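## Task

Take plate C61 to nest OUT, which starts empty, and leave it seated there: lying flat within the locators, with its well A1 corner at the nest corner labelled A1. Every other plate has to finish in its original place, either seated on its nest or home in its slot of hotel H1. Anything that stays put only because the robot holds it does not count. At the end, release the plate and move the gripper away.

## Robot and tools

Robot: one four-axis plate-handling arm. From the base outward the joints are lift (0.000 to 0.550 m), shoulder (-2.000 to 2.000 rad), elbow (-2.800 to 2.800 rad) and wrist yaw (-12.566 to 12.566 rad). It carries a two-finger gripper that is always level and cannot tilt. The controlled point, end_effector_position, is midway between the two rubber pads, roughly 2 to 3 cm short of the fingertips. The fingers point along the gripper's +x axis and close along its y axis. If the elbow reading gets within 0.4 rad of 0, the arm may fold up and fault, so keep it clear of that.

Scene layout (scene 1): plates C15, C51, C16, C61, C11 and C56 are spread over hotel H1 and nests N1 and N2. Only their ID labels show which plate is where. Well A1 is at each plate's cut-off corner. H1 has 6 shelves, with slot 1 lowest. A plate is home when it lies flat on its shelf's two prongs, short end facing out, behind both front pins and between the side pins. Nest RG, in front of H1, can be used as a temporary set-down spot. Seated means lying flat within the locators.

Frames: the scene frame starts on the table top under the arm base. +z is up, and +y is to the left when facing along +x. The pose printed in results uses this frame and can be slightly wrong, more so at long reach. Motion commands are not in this frame; they are in the gripper's own axes.

execute_actions: "actions" is a list with at most one item.
- Empty list: only reports the state.
- {"rows": [...], "steps": n}: each row is applied for one 1/30 s step. Up to 15 rows and 15 steps (default 15). If there are fewer rows than steps, the last row repeats.
- {"steps": n} on its own: a wait of up to 300 steps, counted from the previous result, so your reply time is part of it.
- Optional "pictures" (true/false) controls whether camera images are returned.

Each row has five numbers, each in [-1, 1], in this order: dx, dy, dz, rz, opening.
- dx, dy, dz, rz are an offset, not a pose. They are measured in the gripper's axes from the gripper pose shown in the last result. If no result in this scene has shown it yet, or for later calls within the same reply, they are measured from where the arm is when the action begins.
- Every row counts from that same base, not from the row before it.
- Scale: 1.0 equals 0.6 m, or 180 degrees for rz. rz turns from +x toward +y.
- Zero offsets send the arm back to the base pose; they do not make it wait.
- opening is absolute: +1 is fully open (0.140 m), -1 is closed, which still leaves a 0.066 m gap. Going from open to closed takes at least about 0.6 s.

move: "target" is one five-number row, read the same way as above (an offset in gripper axes from the last shown pose). "speed" is the path's top speed in m/s, 0.002 to 0.5, default 0.25; turning is capped at twice that value in rad/s. The path is straight and lasts 0.5 to 10 s; if it would take longer, it stops early. The opening is sent when the move starts. The path does not slow for obstacles, and the real gripper trails it and may overshoot the speed, especially with the arm nearly straight. The result has a "move:" line with the outcome (done, off_target, moving, held, fault), the limits that acted (paced = the sent pose was clipped; held = some steps were blocked, after which the arm can speed up sharply) and the distance left to the target.

wait: "seconds" from 0 to 10. Nothing new is sent while it runs.

zoom_image: "camera" is cam_high (672x504) or cam_wrist (504x504, fisheye). "region" is [x0, y0, x1, y1] in image pixels, origin at top left, at most 504x504.

finished_scene: "scene" is 1 or 2.

Reading results:
- State line: end_effector_position (m) and end_effector_quat_wxyz, in the scene frame.
- Joint positions: lift, shoulder, elbow, yaw, then the pad gap in metres.
- grip_measured: the finger opening on the command scale, with a constant error of up to about 1 mm.
- "pose unreachable": the clearance check altered or stopped what was sent.
- HELD: marks steps where your row was not fully passed on.
- "Hand target": the pose the controller is currently driving toward.

Control behaviour: each step the commanded pose is limited to within 70 mm and 16 degrees of the measured pose. After an action ends, the arm only continues to the last limited pose, so check where it stopped and send the remainder. Because offsets count from the measured hand, repeating an offset against something solid does not push harder, but against something that yields it keeps going.

Gripping: to hold a plate, command an opening about 0.04 below grip_measured; a smaller difference grips more gently. Pad force is about 18 N, and a fast close can squeeze harder.

What to avoid:
- Pushing hard: a joint torque over its load limit (lift 54.6 N, shoulder 8.19 N m, elbow 4.09 N m, yaw 1.36 N m, including the held plate's weight) stops the arm for 10 s and skips the rest of the call.
- Long holding: carrying loads heats the motors. MOTOR HOT appears from 85 °C, and at 100 °C the brakes lock for an OVER-TEMPERATURE FAULT.
- Careless contact: approach slowly and do not set targets far past a contact point. Drops, slips and slams all count against you.
- Losing a plate: parts may be tugged or loose objects nudged now and then. Never let anything fall off the table.

Camera calibrations (K, distortion, T_world_to_cam) are provided in OpenCV conventions. The fixed camera may be off by a couple of degrees and some millimetres, and results list any camera whose values change.

Each tool is called as name(argument=value, ...) on one line, values as JSON.

## Session

execute_actions(actions=[])

zoom_image(camera="cam_high", region=[0,100,340,400])

zoom_image(camera="cam_high", region=[300,100,672,400])

Scene clock: 0.00 s of 9600.00 s.
end_effector_position=(+0.5320, +0.0345, +0.3767) grip_measured=+1.00 end_effector_quat_wxyz=(+0.510, -0.000, -0.000, +0.860)
Joint positions: [ 0.372 -0.742 -1.967 -1.503  0.14 ]
Hand target: +0.532, +0.034, +0.377; +0.510, -0.000, -0.000, +0.860

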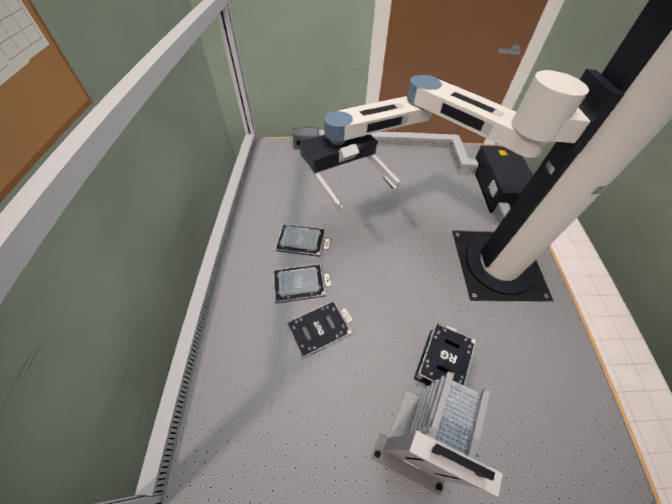

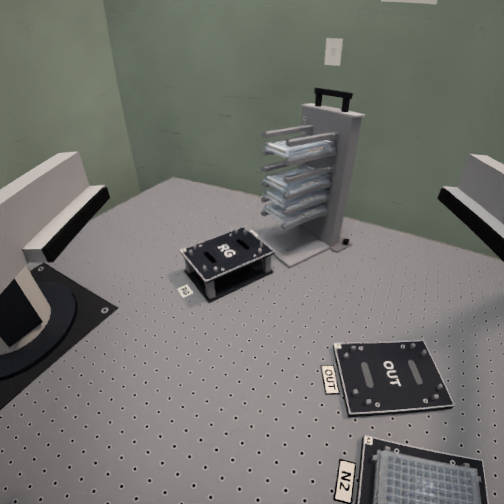

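Region (0, 100, 340, 400) of cam_high's 672x504 image, scaled by 1.482, with more detail than that image has; it fills the top 445 rows of this view, and the rest is white.

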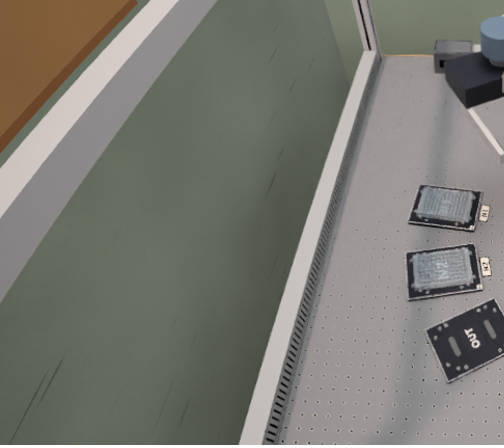

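Region (300, 100, 672, 400) of cam_high's 672x504 image, scaled by 1.355, with more detail than that image has; it fills the top 406 rows of this view, and the rest is white.

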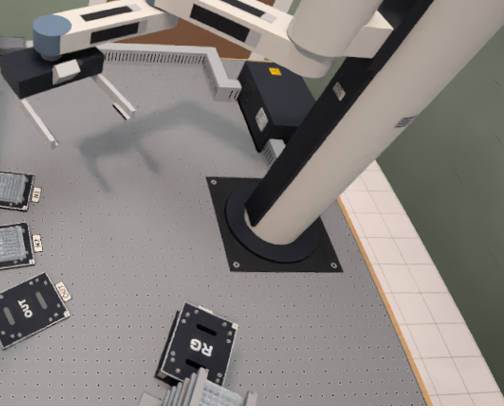

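zoom_image(camera="cam_wrist", region=[170,110,370,310])

zoom_image(camera="cam_high", region=[250,215,390,365])

zoom_image(camera="cam_high", region=[360,315,520,504])

Region (170, 110, 370, 310) of cam_wrist's 504x504 image, scaled by 2.520, with more detail than that image has.

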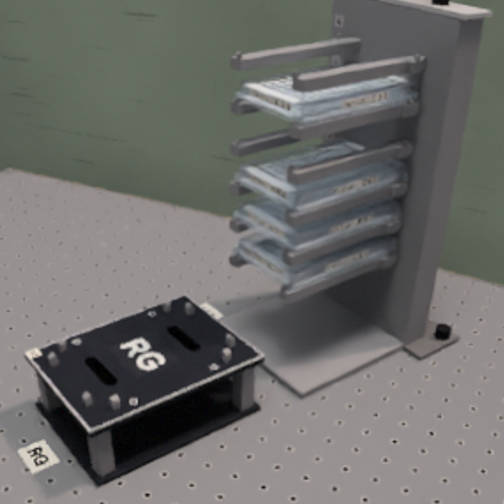

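Region (250, 215, 390, 365) of cam_high's 672x504 image, scaled by 3.360, with more detail than that image has; it fills the left 470 columns of this view, and the rest is white.

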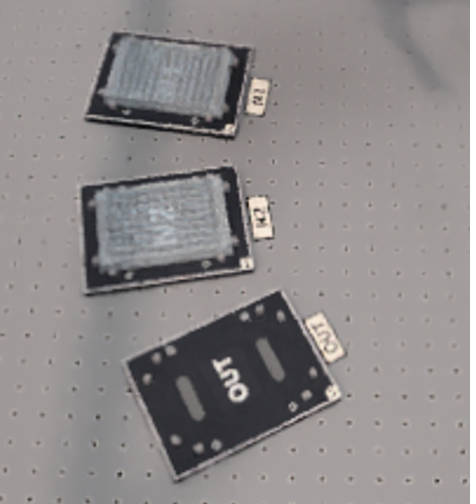

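Region (360, 315, 520, 504) of cam_high's 672x504 image, scaled by 2.667, with more detail than that image has; it fills the left 427 columns of this view, and the rest is white.

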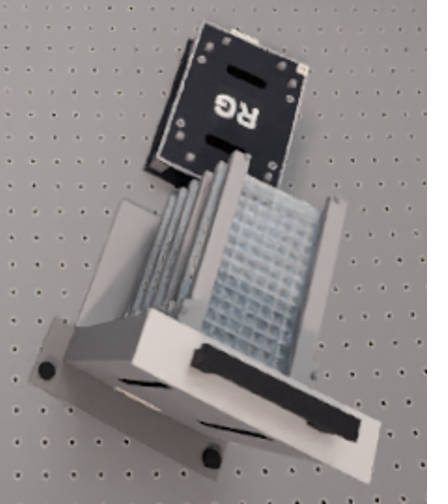

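zoom_image(camera="cam_wrist", region=[260,135,340,230])

Region (260, 135, 340, 230) of cam_wrist's 504x504 image, scaled by 5.305, with more detail than that image has; it fills the left 424 columns of this view, and the rest is white.

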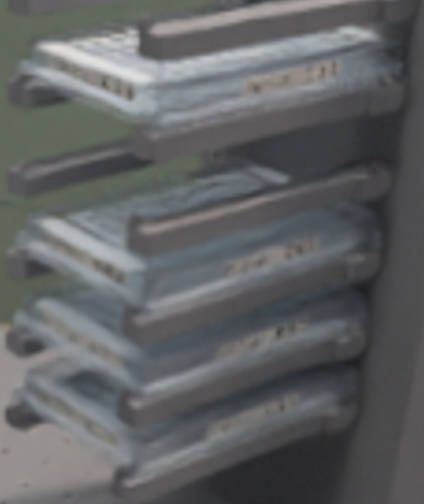

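move(target=[0.59,0.156,-0.17,-0.326,1], speed=0.35)

Scene clock: 7.10 s of 9600.00 s.
end_effector_position=(+0.2798, +0.3000, +0.2747) grip_measured=+1.00 end_effector_quat_wxyz=(+0.866, -0.000, -0.000, +0.500)
Joint positions: [ 0.27   0.364 -0.699 -4.9    0.14 ]
Hand target: +0.280, +0.300, +0.275; +0.866, -0.000, -0.000, +0.500
Off the commanded pose: 0.000 m, 0 deg.
After step 90, 1.90 s passed at rest.
move: done
camera_calibration (this result's frames):
cam_wrist: T_world_to_cam=[[0.868682, -0.495359, -0.00331182, -0.0846879], [-0.301173, -0.522818, -0.797469, 0.447327], [0.393302, 0.693744, -0.603351, -0.0565016], [0, 0, 0, 1]] pos_world=[0.230512, 0.231117, 0.322359]

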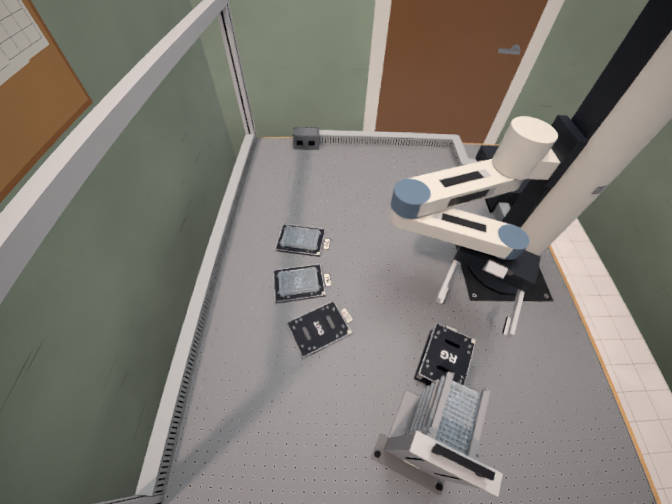

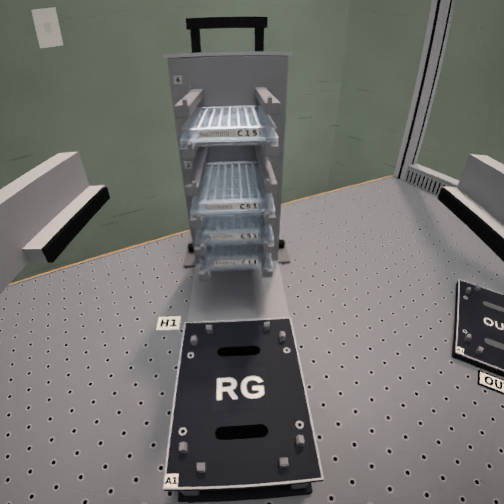

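zoom_image(camera="cam_wrist", region=[160,80,300,280])

zoom_image(camera="cam_wrist", region=[180,155,290,255])

Region (160, 80, 300, 280) of cam_wrist's 504x504 image, scaled by 2.520, with more detail than that image has; it fills the left 353 columns of this view, and the rest is white.

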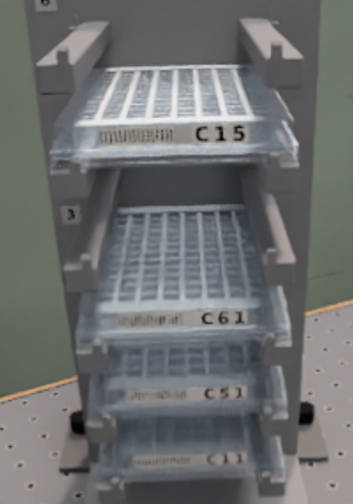

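Region (180, 155, 290, 255) of cam_wrist's 504x504 image, scaled by 4.582, with more detail than that image has; it fills the top 458 rows of this view, and the rest is white.

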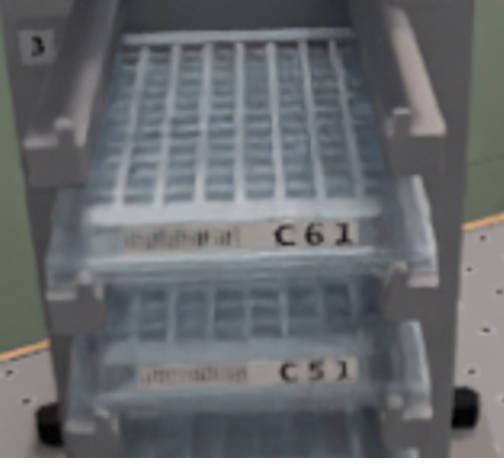

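move(target=[0.155,0.0415,-0.14,0.024,0.1])

zoom_image(camera="cam_wrist", region=[130,40,400,260])

Scene clock: 15.23 s of 9600.00 s.
end_effector_position=(+0.3047, +0.3930, +0.1907) grip_measured=+0.10 end_effector_quat_wxyz=(+0.846, -0.000, -0.000, +0.533)
Joint positions: [ 0.186  0.424 -1.108 -4.476  0.107]
Hand target: +0.305, +0.393, +0.191; +0.846, -0.000, -0.000, +0.533
Off the commanded pose: 0.000 m, 0 deg.
After step 90, 4.23 s passed at rest.
move: done
camera_calibration (this result's frames):
cam_wrist: T_world_to_cam=[[0.903297, -0.429003, -0.00331182, -0.097181], [-0.261228, -0.543878, -0.797469, 0.432548], [0.340316, 0.721216, -0.603351, -0.176196], [0, 0, 0, 1]] pos_world=[0.260739, 0.320638, 0.238314]

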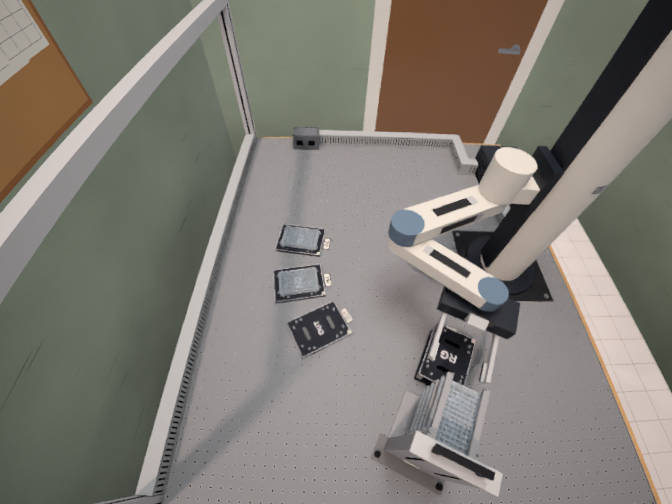

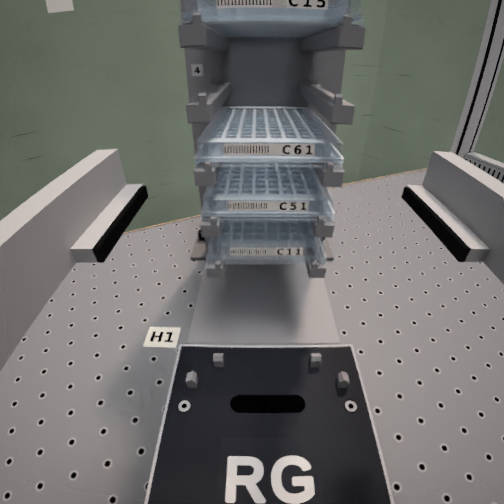

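Region (130, 40, 400, 260) of cam_wrist's 504x504 image, scaled by 1.867, with more detail than that image has; it fills the top 411 rows of this view, and the rest is white.

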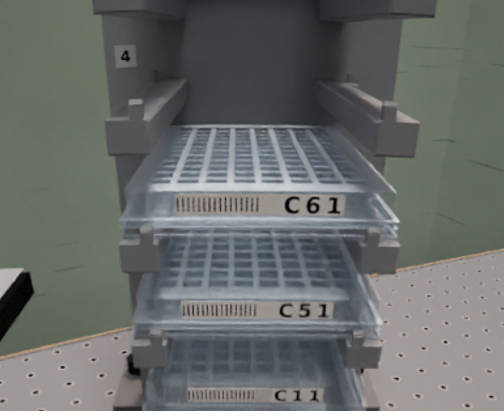

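move(target=[0.12,-0.001,-0.003,0,0.1], speed=0.15)

zoom_image(camera="cam_wrist", region=[60,100,490,330])

Scene clock: 19.93 s of 9600.00 s.
end_effector_position=(+0.3366, +0.4576, +0.1889) grip_measured=+0.10 end_effector_quat_wxyz=(+0.847, -0.000, -0.000, +0.532)
Joint positions: [ 0.184  0.517 -1.452 -4.226  0.107]
Hand target: +0.336, +0.458, +0.189; +0.846, -0.000, -0.000, +0.533
Off the commanded pose: 0.000 m, 0 deg.
After step 90, 0.87 s passed at rest.
move: done
camera_calibration (this result's frames):
cam_wrist: T_world_to_cam=[[0.903049, -0.429524, -0.00331182, -0.0979015], [-0.261542, -0.543727, -0.797469, 0.474643], [0.340731, 0.72102, -0.603351, -0.234758], [0, 0, 0, 1]] pos_world=[0.292538, 0.38529, 0.236547]

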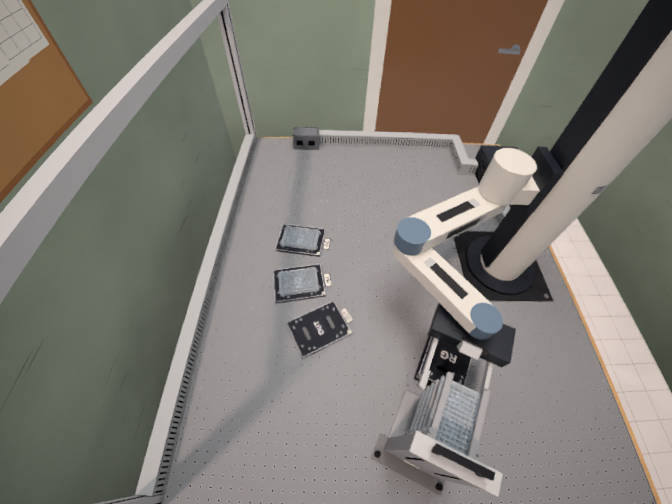

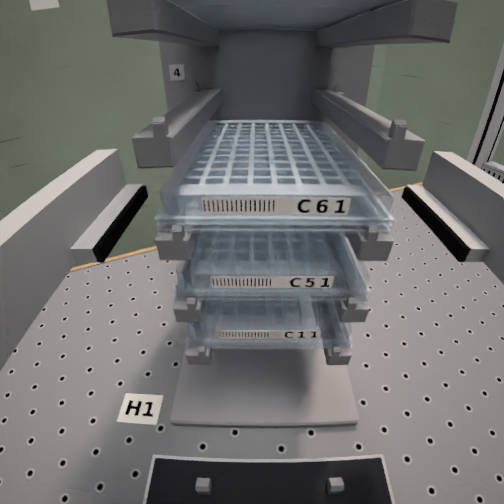

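Region (60, 100, 490, 330) of cam_wrist's 504x504 image, scaled by 1.172, with more detail than that image has; it fills the top 270 rows of this view, and the rest is white.

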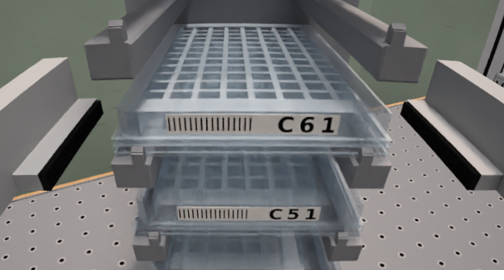

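move(target=[0.1,0,0.004,0,0.1], speed=0.1)

move(target=[0,0,0,0,-0.4])

Scene clock: 23.20 s of 9600.00 s.
end_effector_position=(+0.3627, +0.5117, +0.1913) grip_measured=+0.10 end_effector_quat_wxyz=(+0.847, -0.000, -0.000, +0.532)
Joint positions: [ 0.186  0.637 -1.786 -4.012  0.107]
Hand target: +0.363, +0.512, +0.191; +0.847, -0.000, -0.000, +0.532
Off the commanded pose: 0.000 m, 0 deg.
move: done
camera_calibration (this result's frames):
cam_wrist: T_world_to_cam=[[0.902813, -0.43002, -0.00331182, -0.0979421], [-0.26184, -0.543584, -0.797469, 0.51279], [0.341127, 0.720833, -0.603351, -0.281251], [0, 0, 0, 1]] pos_world=[0.318635, 0.439362, 0.238917]

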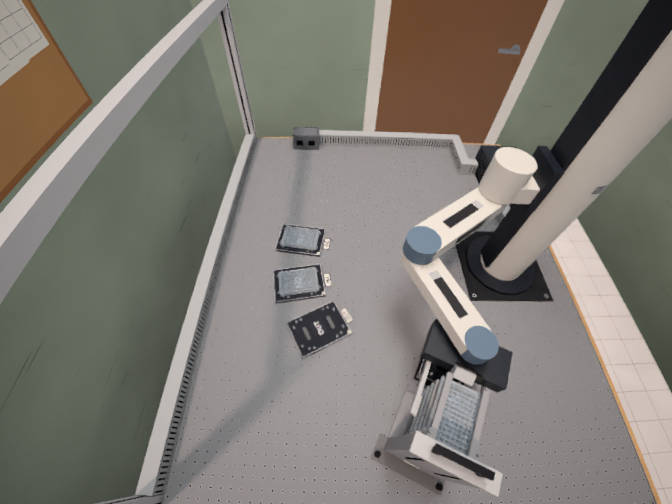

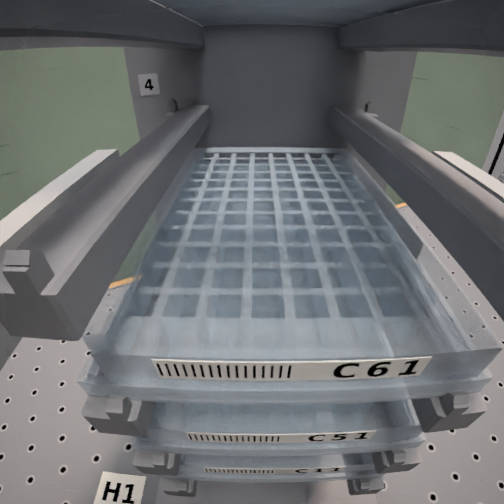

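Scene clock: 23.70 s of 9600.00 s.
end_effector_position=(+0.3627, +0.5117, +0.1913) grip_measured=-0.40 end_effector_quat_wxyz=(+0.847, -0.000, -0.000, +0.532)
Joint positions: [ 0.186  0.637 -1.786 -4.012  0.088]
Hand target: +0.363, +0.512, +0.191; +0.847, -0.000, -0.000, +0.532
Off the commanded pose: 0.000 m, 0 deg.
move: done
camera_calibration (this result's frames):
cam_wrist: T_world_to_cam=[[0.902816, -0.430015, -0.00331182, -0.0979444], [-0.261837, -0.543585, -0.797469, 0.51279], [0.341123, 0.720835, -0.603351, -0.28125], [0, 0, 0, 1]] pos_world=[0.318634, 0.439362, 0.238917]

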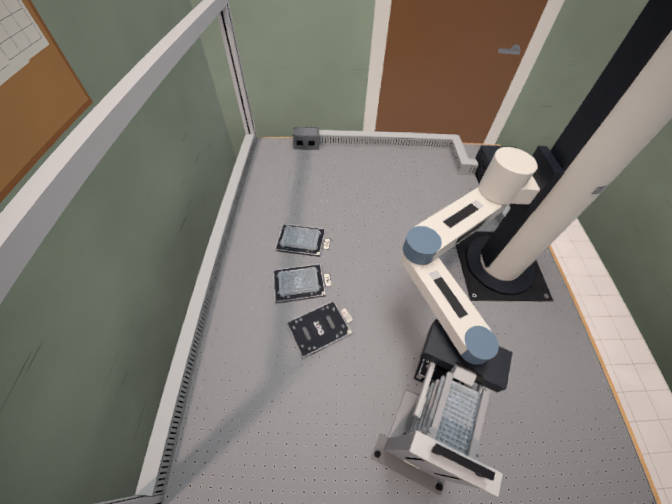

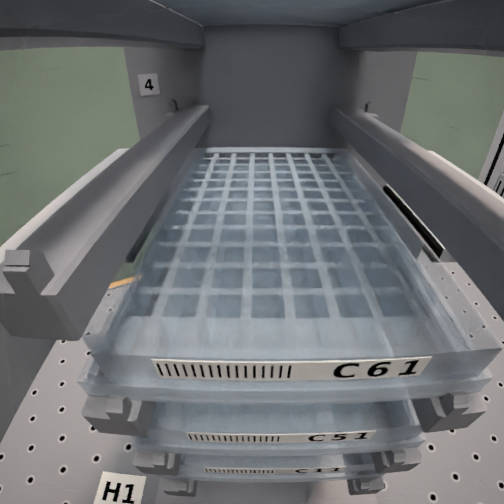

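execute_actions(actions=[{"rows":[[0,-0.001,0,0,-0.43],[0,-0.001,0,0,-0.45],[0,-0.001,0,0,-0.47],[0,-0.001,0,0,-0.49],[0,-0.001,0,0,-0.51],[0,-0.001,0,0,-0.53],[0,-0.001,0,0,-0.55],[0,-0.001,0,0,-0.57]]}])

Scene clock: 26.53 s of 9600.00 s.
end_effector_position=(+0.3627, +0.5115, +0.1913) grip_measured=-0.55 end_effector_quat_wxyz=(+0.846, -0.000, -0.000, +0.533)
Joint positions: [ 0.186  0.635 -1.785 -4.009  0.083]
Hand target: +0.363, +0.511, +0.191; +0.847, -0.000, -0.000, +0.532
Off the commanded pose: 0.001 m, 0 deg.
Steps of this call (steps 1 to 70: nothing new was sent; steps 71 to 85: all 15 steps of this action). Readings (end_effector_position):
71: (+0.3627, +0.5116, +0.1913)
72: (+0.3631, +0.5114, +0.1913)
74: (+0.3632, +0.5114, +0.1913)
78: (+0.3627, +0.5115, +0.1913)
85: the state above
camera_calibration (this result's frames):
cam_wrist: T_world_to_cam=[[0.903734, -0.428082, -0.00331182, -0.0993554], [-0.260673, -0.544144, -0.797469, 0.512578], [0.33958, 0.721563, -0.603351, -0.280963], [0, 0, 0, 1]] pos_world=[0.318816, 0.439117, 0.238917]

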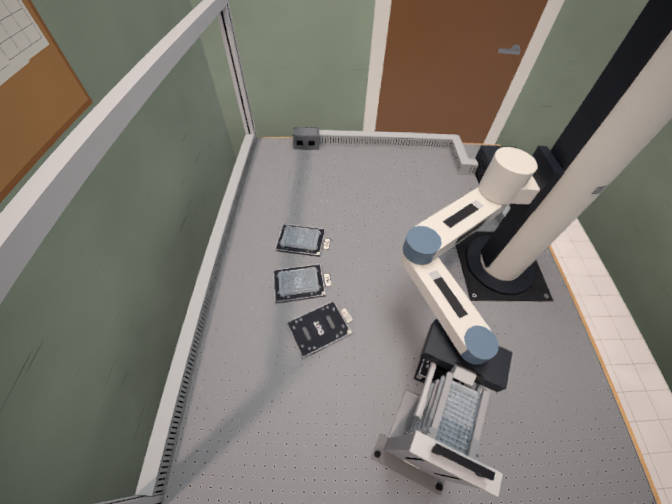

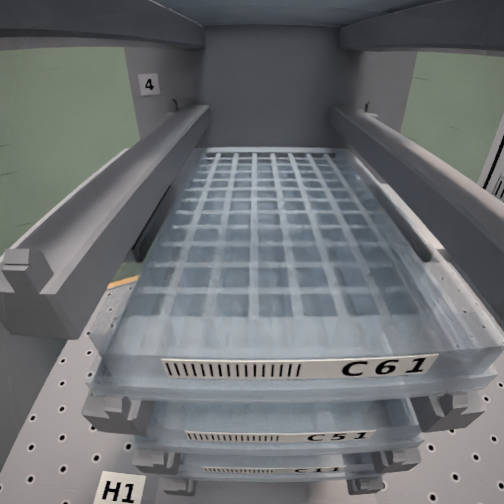

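move(target=[0,0.0015,0,0,-0.6])

move(target=[0,0,0.012,0,-0.6], speed=0.02)

move(target=[-0.03,0,0,0,-0.6], speed=0.02)

Scene clock: 28.57 s of 9600.00 s.
end_effector_position=(+0.3621, +0.5118, +0.1913) grip_measured=-0.55 end_effector_quat_wxyz=(+0.846, -0.000, -0.000, +0.533)
Joint positions: [ 0.186  0.638 -1.786 -4.011  0.083]
Hand target: +0.362, +0.512, +0.191; +0.846, -0.000, -0.000, +0.533
Off the commanded pose: 0.000 m, 0 deg.
move: done
camera_calibration (this result's frames):
cam_wrist: T_world_to_cam=[[0.903616, -0.428331, -0.00331182, -0.098468], [-0.260823, -0.544072, -0.797469, 0.512605], [0.339779, 0.721469, -0.603351, -0.281004], [0, 0, 0, 1]] pos_world=[0.318156, 0.439453, 0.238917]

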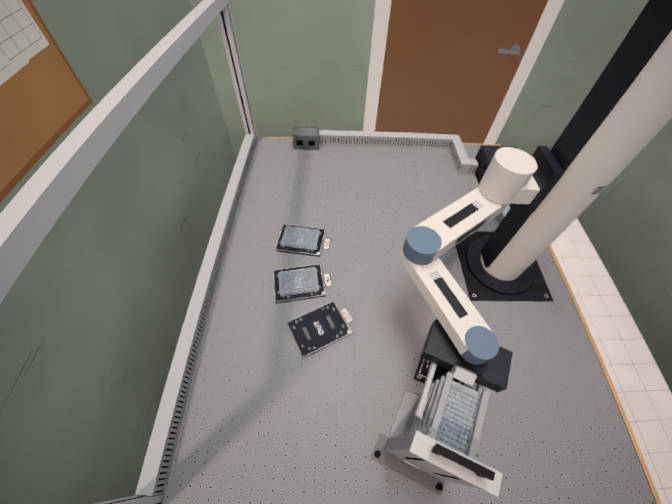

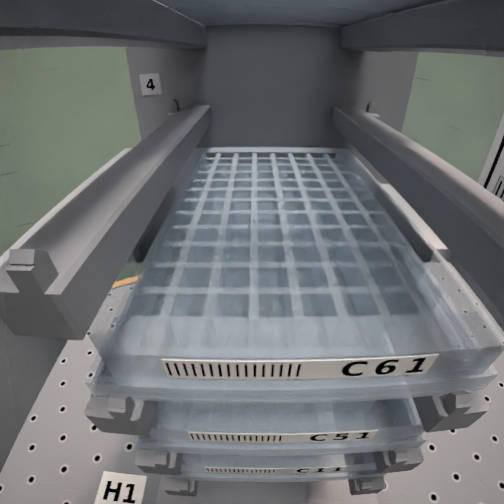

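Scene clock: 29.27 s of 9600.00 s.
end_effector_position=(+0.3621, +0.5118, +0.1985) grip_measured=-0.55 end_effector_quat_wxyz=(+0.846, -0.000, -0.000, +0.533)
Joint positions: [ 0.193  0.638 -1.786 -4.011  0.083]
Hand target: +0.362, +0.512, +0.198; +0.846, -0.000, -0.000, +0.533
Off the commanded pose: 0.000 m, 0 deg.
move: done
camera_calibration (this result's frames):
cam_wrist: T_world_to_cam=[[0.903589, -0.428388, -0.00331182, -0.0984389], [-0.260858, -0.544056, -0.797469, 0.518372], [0.339825, 0.721448, -0.603351, -0.276654], [0, 0, 0, 1]] pos_world=[0.318183, 0.439444, 0.24614]

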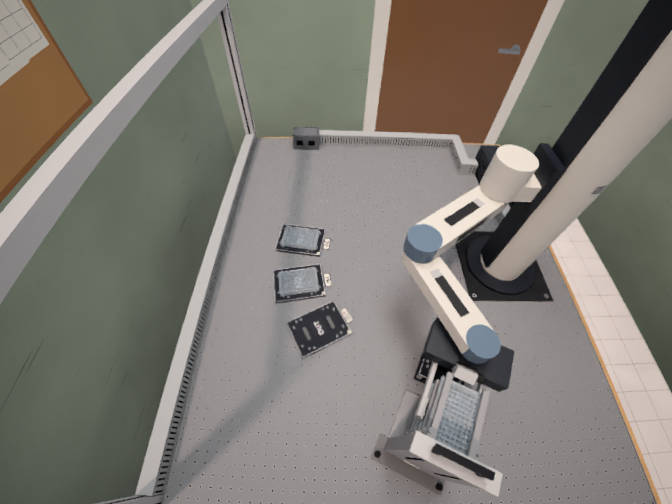

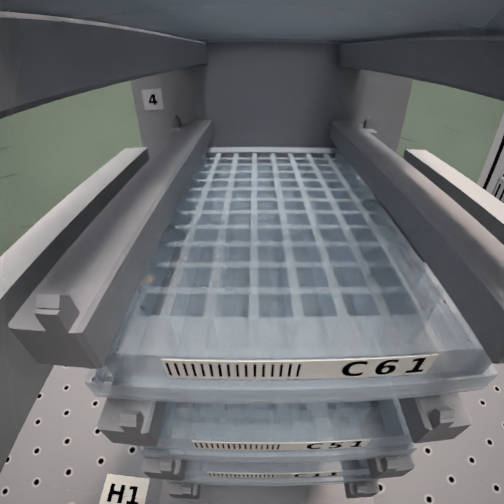

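Scene clock: 30.40 s of 9600.00 s.
end_effector_position=(+0.3542, +0.4956, +0.1985) grip_measured=-0.55 end_effector_quat_wxyz=(+0.846, -0.000, -0.000, +0.533)
Joint positions: [ 0.193  0.597 -1.679 -4.077  0.083]
Hand target: +0.354, +0.496, +0.198; +0.846, -0.000, -0.000, +0.533
Off the commanded pose: 0.000 m, 0 deg.
move: done
camera_calibration (this result's frames):
cam_wrist: T_world_to_cam=[[0.903843, -0.427851, -0.00331182, -0.0985506], [-0.260535, -0.54421, -0.797469, 0.507459], [0.339396, 0.72165, -0.603351, -0.26223], [0, 0, 0, 1]] pos_world=[0.310285, 0.423238, 0.24614]

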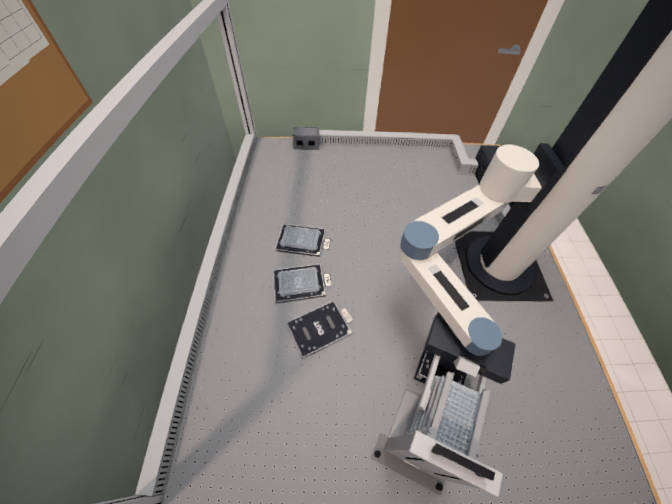

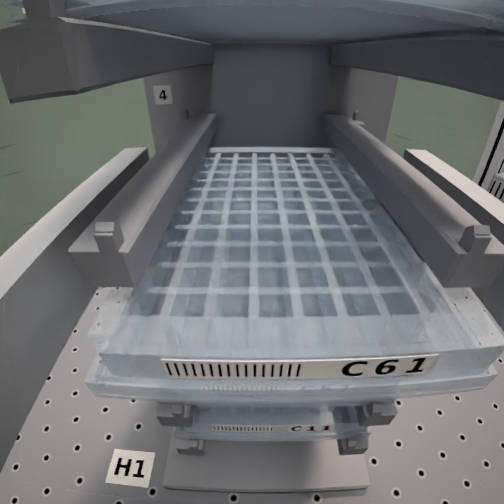

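move(target=[-0.25,0,0,0,-0.6], speed=0.12)

move(target=[0,-0.333,0,0,-0.6])

move(target=[0.086,-0.252,-0.2,-0.224,-0.6])

Scene clock: 34.73 s of 9600.00 s.
end_effector_position=(+0.2893, +0.3603, +0.1985) grip_measured=-0.55 end_effector_quat_wxyz=(+0.846, -0.000, -0.000, +0.533)
Joint positions: [ 0.193  0.396 -0.949 -4.606  0.083]
Hand target: +0.289, +0.360, +0.198; +0.846, -0.000, -0.000, +0.533
Off the commanded pose: 0.000 m, 0 deg.
move: done
camera_calibration (this result's frames):
cam_wrist: T_world_to_cam=[[0.904097, -0.427313, -0.00331182, -0.0980732], [-0.260211, -0.544365, -0.797469, 0.416856], [0.338966, 0.721851, -0.603351, -0.142539], [0, 0, 0, 1]] pos_world=[0.245454, 0.287906, 0.246104]

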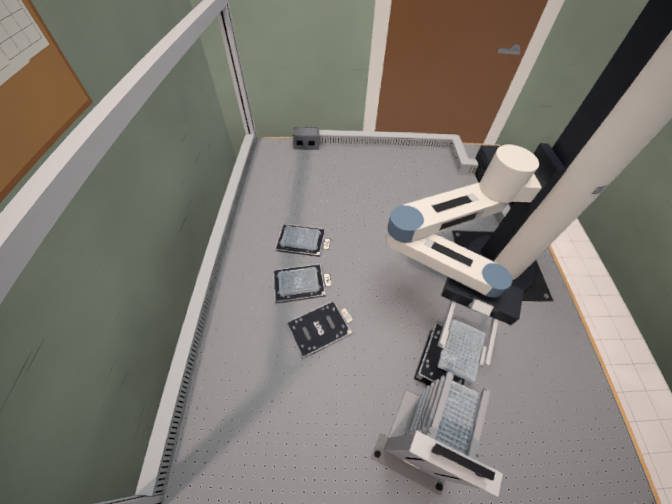

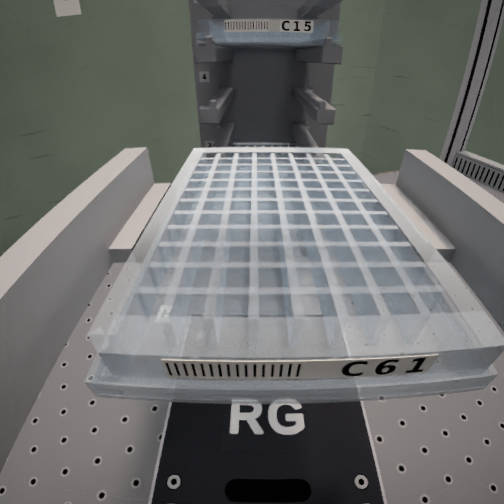

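Scene clock: 35.97 s of 9600.00 s.
end_effector_position=(+0.4697, +0.2741, +0.1985) grip_measured=-0.55 end_effector_quat_wxyz=(+0.846, -0.000, -0.000, +0.533)
Joint positions: [ 0.193 -0.328 -1.114 -3.717  0.083]
Hand target: +0.470, +0.274, +0.198; +0.846, -0.000, -0.000, +0.533
Off the commanded pose: 0.000 m, 0 deg.
move: done
camera_calibration (this result's frames):
cam_wrist: T_world_to_cam=[[0.903805, -0.427932, -0.00331182, -0.297708], [-0.260583, -0.544187, -0.797469, 0.41698], [0.339461, 0.721619, -0.603351, -0.14161], [0, 0, 0, 1]] pos_world=[0.425799, 0.201705, 0.246102]

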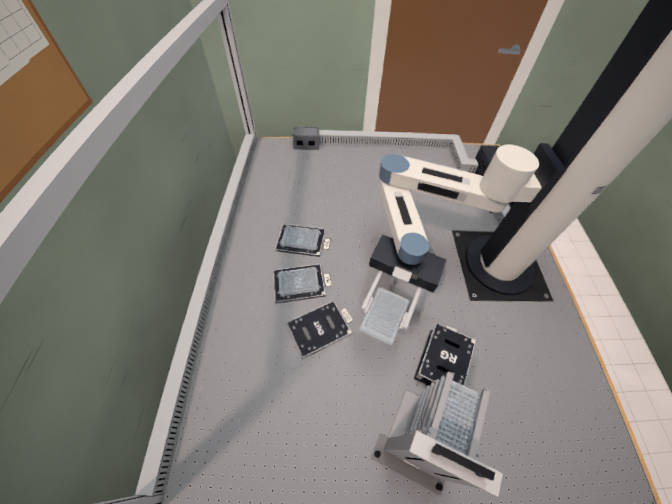

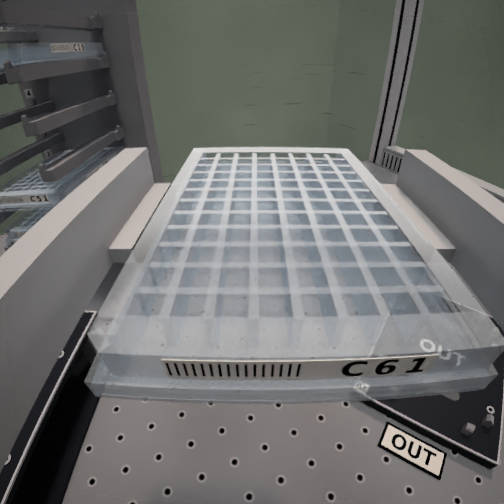

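Scene clock: 37.73 s of 9600.00 s.
end_effector_position=(+0.6285, +0.2553, +0.0784) grip_measured=-0.55 end_effector_quat_wxyz=(+0.978, -0.000, -0.000, +0.209)
Joint positions: [ 0.073 -0.132 -1.64  -4.091  0.083]
Hand target: +0.628, +0.255, +0.078; +0.978, -0.000, -0.000, +0.209
Off the commanded pose: 0.000 m, 0 deg.
move: done
camera_calibration (this result's frames):
cam_wrist: T_world_to_cam=[[0.411706, -0.911311, -0.00331182, -0.0169942], [-0.550933, -0.245999, -0.797469, 0.45871], [0.725927, 0.330147, -0.603351, -0.397291], [0, 0, 0, 1]] pos_world=[0.54812, 0.22852, 0.126044]

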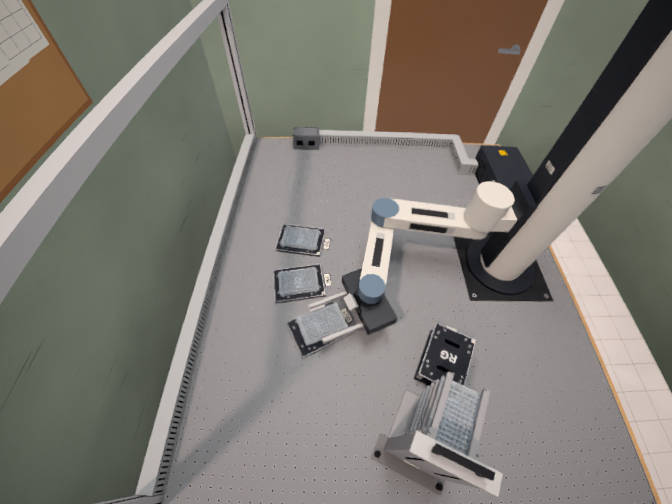

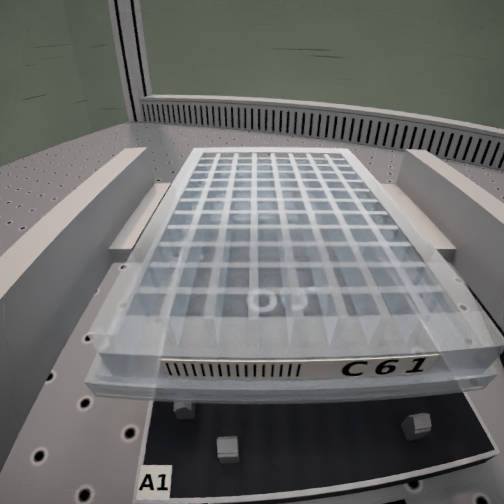

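move(target=[0.024,-0.023,-0.055,0.0245,-0.6], speed=0.1)

Scene clock: 40.33 s of 9600.00 s.
end_effector_position=(+0.6474, +0.2483, +0.0453) grip_measured=-0.55 end_effector_quat_wxyz=(+0.969, -0.000, -0.000, +0.246)
Joint positions: [ 0.04  -0.168 -1.713 -3.906  0.083]
Hand target: +0.647, +0.249, +0.045; +0.969, -0.000, -0.000, +0.246
Off the commanded pose: 0.000 m, 0 deg.
move: done
camera_calibration (this result's frames):
cam_wrist: T_world_to_cam=[[0.479911, -0.877311, -0.00331182, -0.0837898], [-0.530599, -0.287241, -0.797469, 0.43814], [0.698677, 0.384472, -0.603351, -0.424527], [0, 0, 0, 1]] pos_world=[0.569295, 0.21556, 0.0929867]

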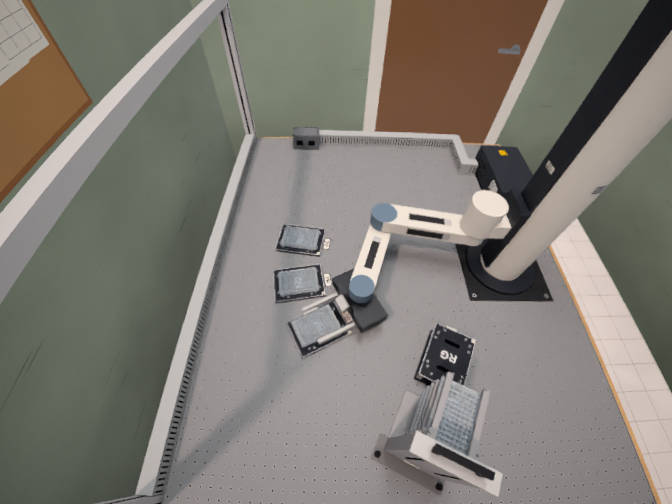

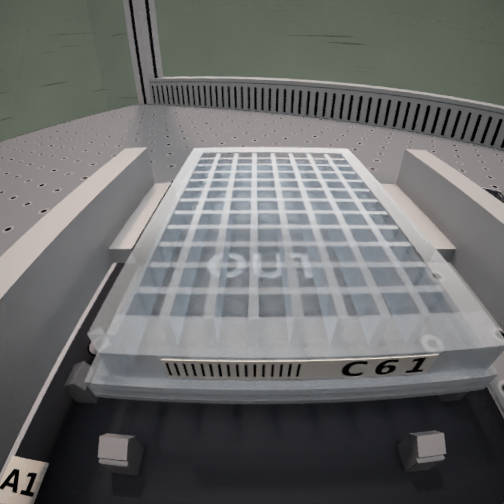

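execute_actions(actions=[{"rows":[[0,0,0.005,0,-0.6],[0,0,0.005,0,-0.6],[0,0,0.005,0,-0.6],[0,0,0.005,0,-0.6],[-0.007,0.008,0.005,0,-0.6]]}])

zoom_image(camera="cam_wrist", region=[0,250,504,504])

zoom_image(camera="cam_high", region=[270,260,370,360])

Scene clock: 43.63 s of 9600.00 s.
end_effector_position=(+0.6413, +0.2508, +0.0484) grip_measured=-0.55 end_effector_quat_wxyz=(+0.969, -0.000, -0.000, +0.246)
Joint positions: [ 0.043 -0.167 -1.687 -3.932  0.083]
Hand target: +0.641, +0.251, +0.048; +0.969, -0.000, -0.000, +0.246
Off the commanded pose: 0.000 m, 0 deg.
Steps of this call (steps 1 to 84: nothing new was sent; steps 85 to 99: all 15 steps of this action). Readings (end_effector_position):
85: (+0.6473, +0.2484, +0.0454)
86: (+0.6473, +0.2484, +0.0466)
88: (+0.6473, +0.2484, +0.0485)
92: (+0.6410, +0.2510, +0.0484)
99: the state above
camera_calibration (this result's frames):
cam_wrist: T_world_to_cam=[[0.480549, -0.876962, -0.00331182, -0.0792313], [-0.530391, -0.287626, -0.797469, 0.437971], [0.698397, 0.384979, -0.603351, -0.419305], [0, 0, 0, 1]] pos_world=[0.563212, 0.217913, 0.096018]

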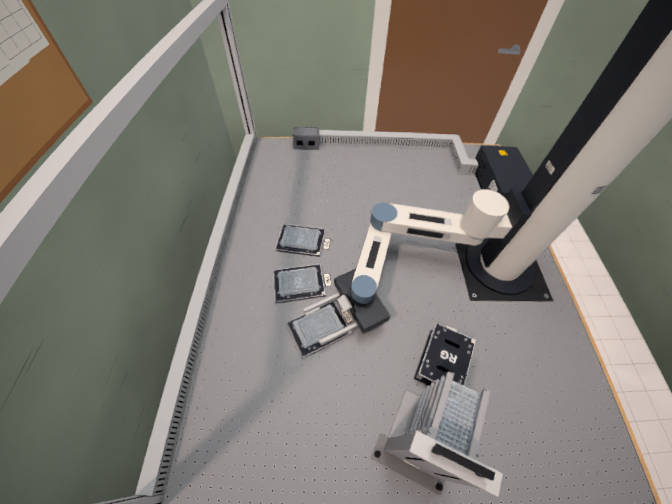

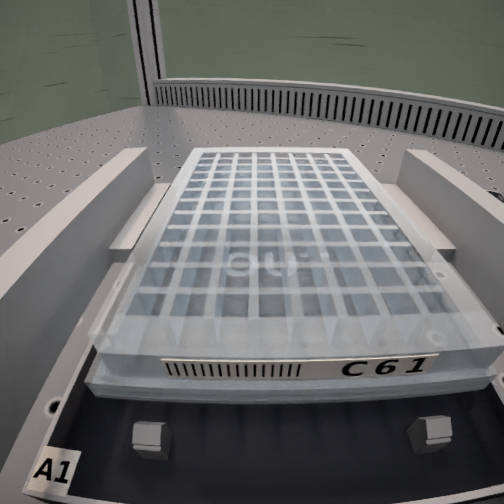

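Region (0, 250, 504, 504) of cam_wrist's 504x504 image, scaled by 1.000; it fills the top 254 rows of this view, and the rest is white.

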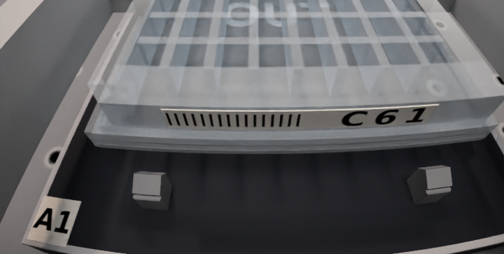

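Region (270, 260, 370, 360) of cam_high's 672x504 image, scaled by 5.040, with more detail than that image has.

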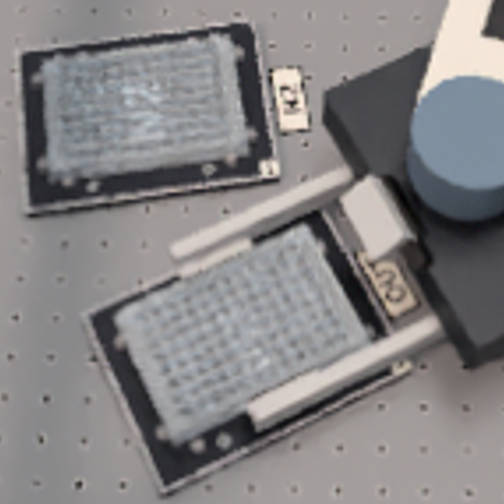

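move(target=[0.001,0,-0.013,-0.001,-0.6], speed=0.02)

Scene clock: 46.63 s of 9600.00 s.
end_effector_position=(+0.6415, +0.2510, +0.0407) grip_measured=-0.55 end_effector_quat_wxyz=(+0.970, -0.000, -0.000, +0.245)
Joint positions: [ 0.036 -0.164 -1.689 -3.935  0.083]
Hand target: +0.642, +0.251, +0.041; +0.970, -0.000, -0.000, +0.244
Off the commanded pose: 0.000 m, 0 deg.
move: done
camera_calibration (this result's frames):
cam_wrist: T_world_to_cam=[[0.478109, -0.878294, -0.00331182, -0.0772365], [-0.531188, -0.286151, -0.797469, 0.432183], [0.699465, 0.383036, -0.603351, -0.424395], [0, 0, 0, 1]] pos_world=[0.563347, 0.218392, 0.0883373]

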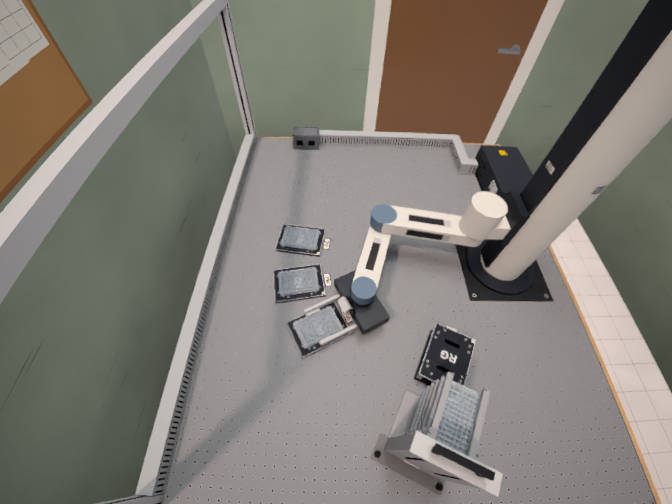

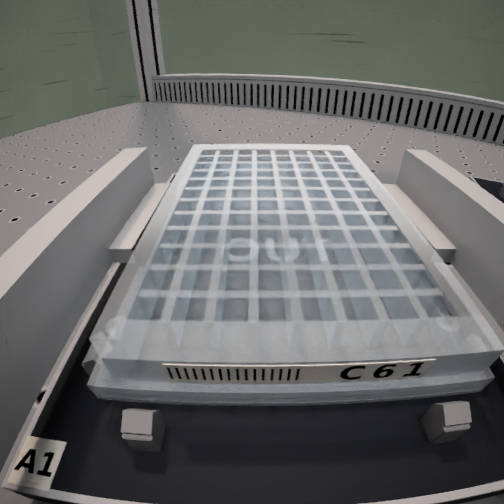

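move(target=[-0.0042,0,0.001,0,-0.6], speed=0.01)

move(target=[0,0,-0.005,0,-0.6], speed=0.01)

Scene clock: 50.33 s of 9600.00 s.
end_effector_position=(+0.6393, +0.2499, +0.0412) grip_measured=-0.55 end_effector_quat_wxyz=(+0.970, -0.000, -0.000, +0.245)
Joint positions: [ 0.036 -0.17  -1.675 -3.943  0.083]
Hand target: +0.639, +0.250, +0.041; +0.970, -0.000, -0.000, +0.245
Off the commanded pose: 0.000 m, 0 deg.
move: done
camera_calibration (this result's frames):
cam_wrist: T_world_to_cam=[[0.478449, -0.878109, -0.00331182, -0.0773936], [-0.531077, -0.286357, -0.797469, 0.431133], [0.699316, 0.383307, -0.603351, -0.422103], [0, 0, 0, 1]] pos_world=[0.561177, 0.217293, 0.0888831]

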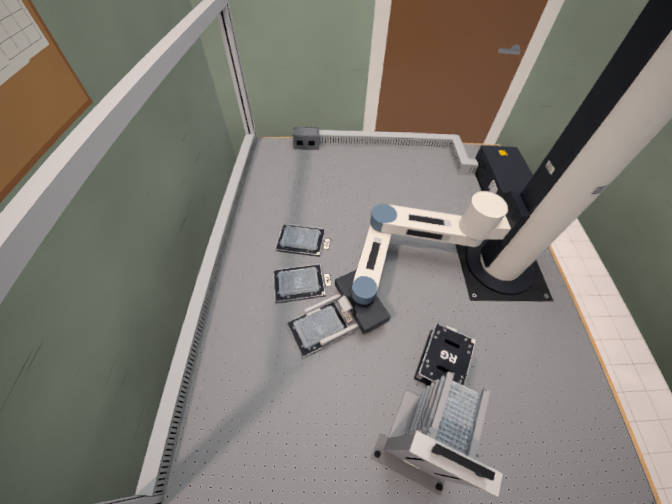

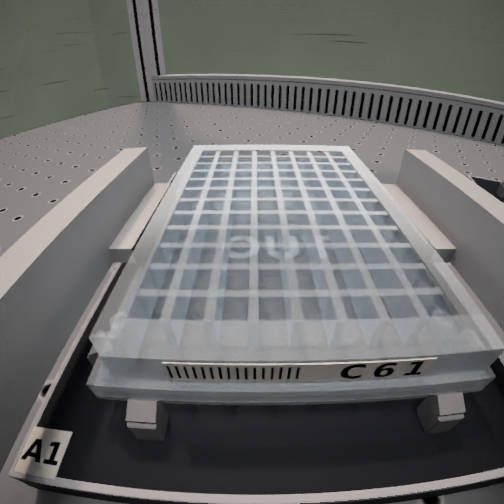

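Scene clock: 51.03 s of 9600.00 s.
end_effector_position=(+0.6395, +0.2499, +0.0383) grip_measured=-0.55 end_effector_quat_wxyz=(+0.970, -0.000, -0.000, +0.245)
Joint positions: [ 0.033 -0.17  -1.676 -3.943  0.083]
Hand target: +0.639, +0.250, +0.038; +0.970, -0.000, -0.000, +0.245
Off the commanded pose: 0.000 m, 0 deg.
move: done
camera_calibration (this result's frames):
cam_wrist: T_world_to_cam=[[0.478127, -0.878284, -0.00331182, -0.0772652], [-0.531182, -0.286162, -0.797469, 0.428866], [0.699457, 0.383051, -0.603351, -0.424031], [0, 0, 0, 1]] pos_world=[0.56134, 0.21729, 0.0859125]

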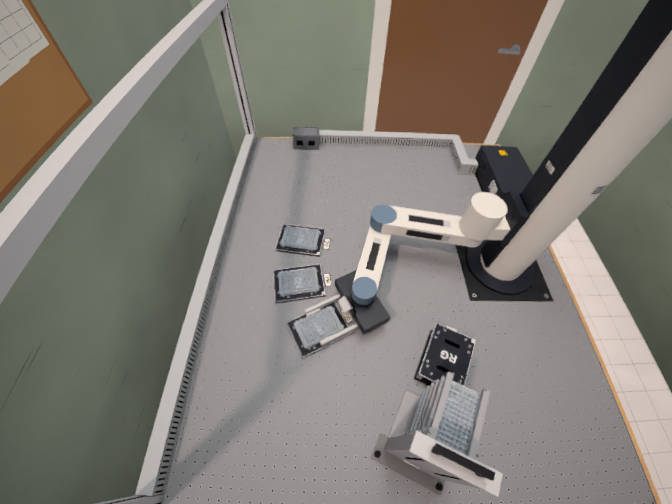

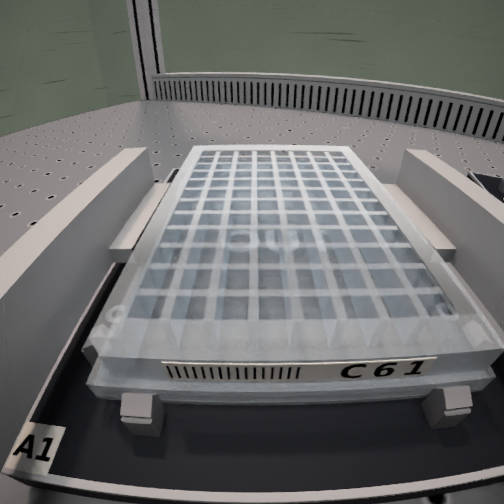

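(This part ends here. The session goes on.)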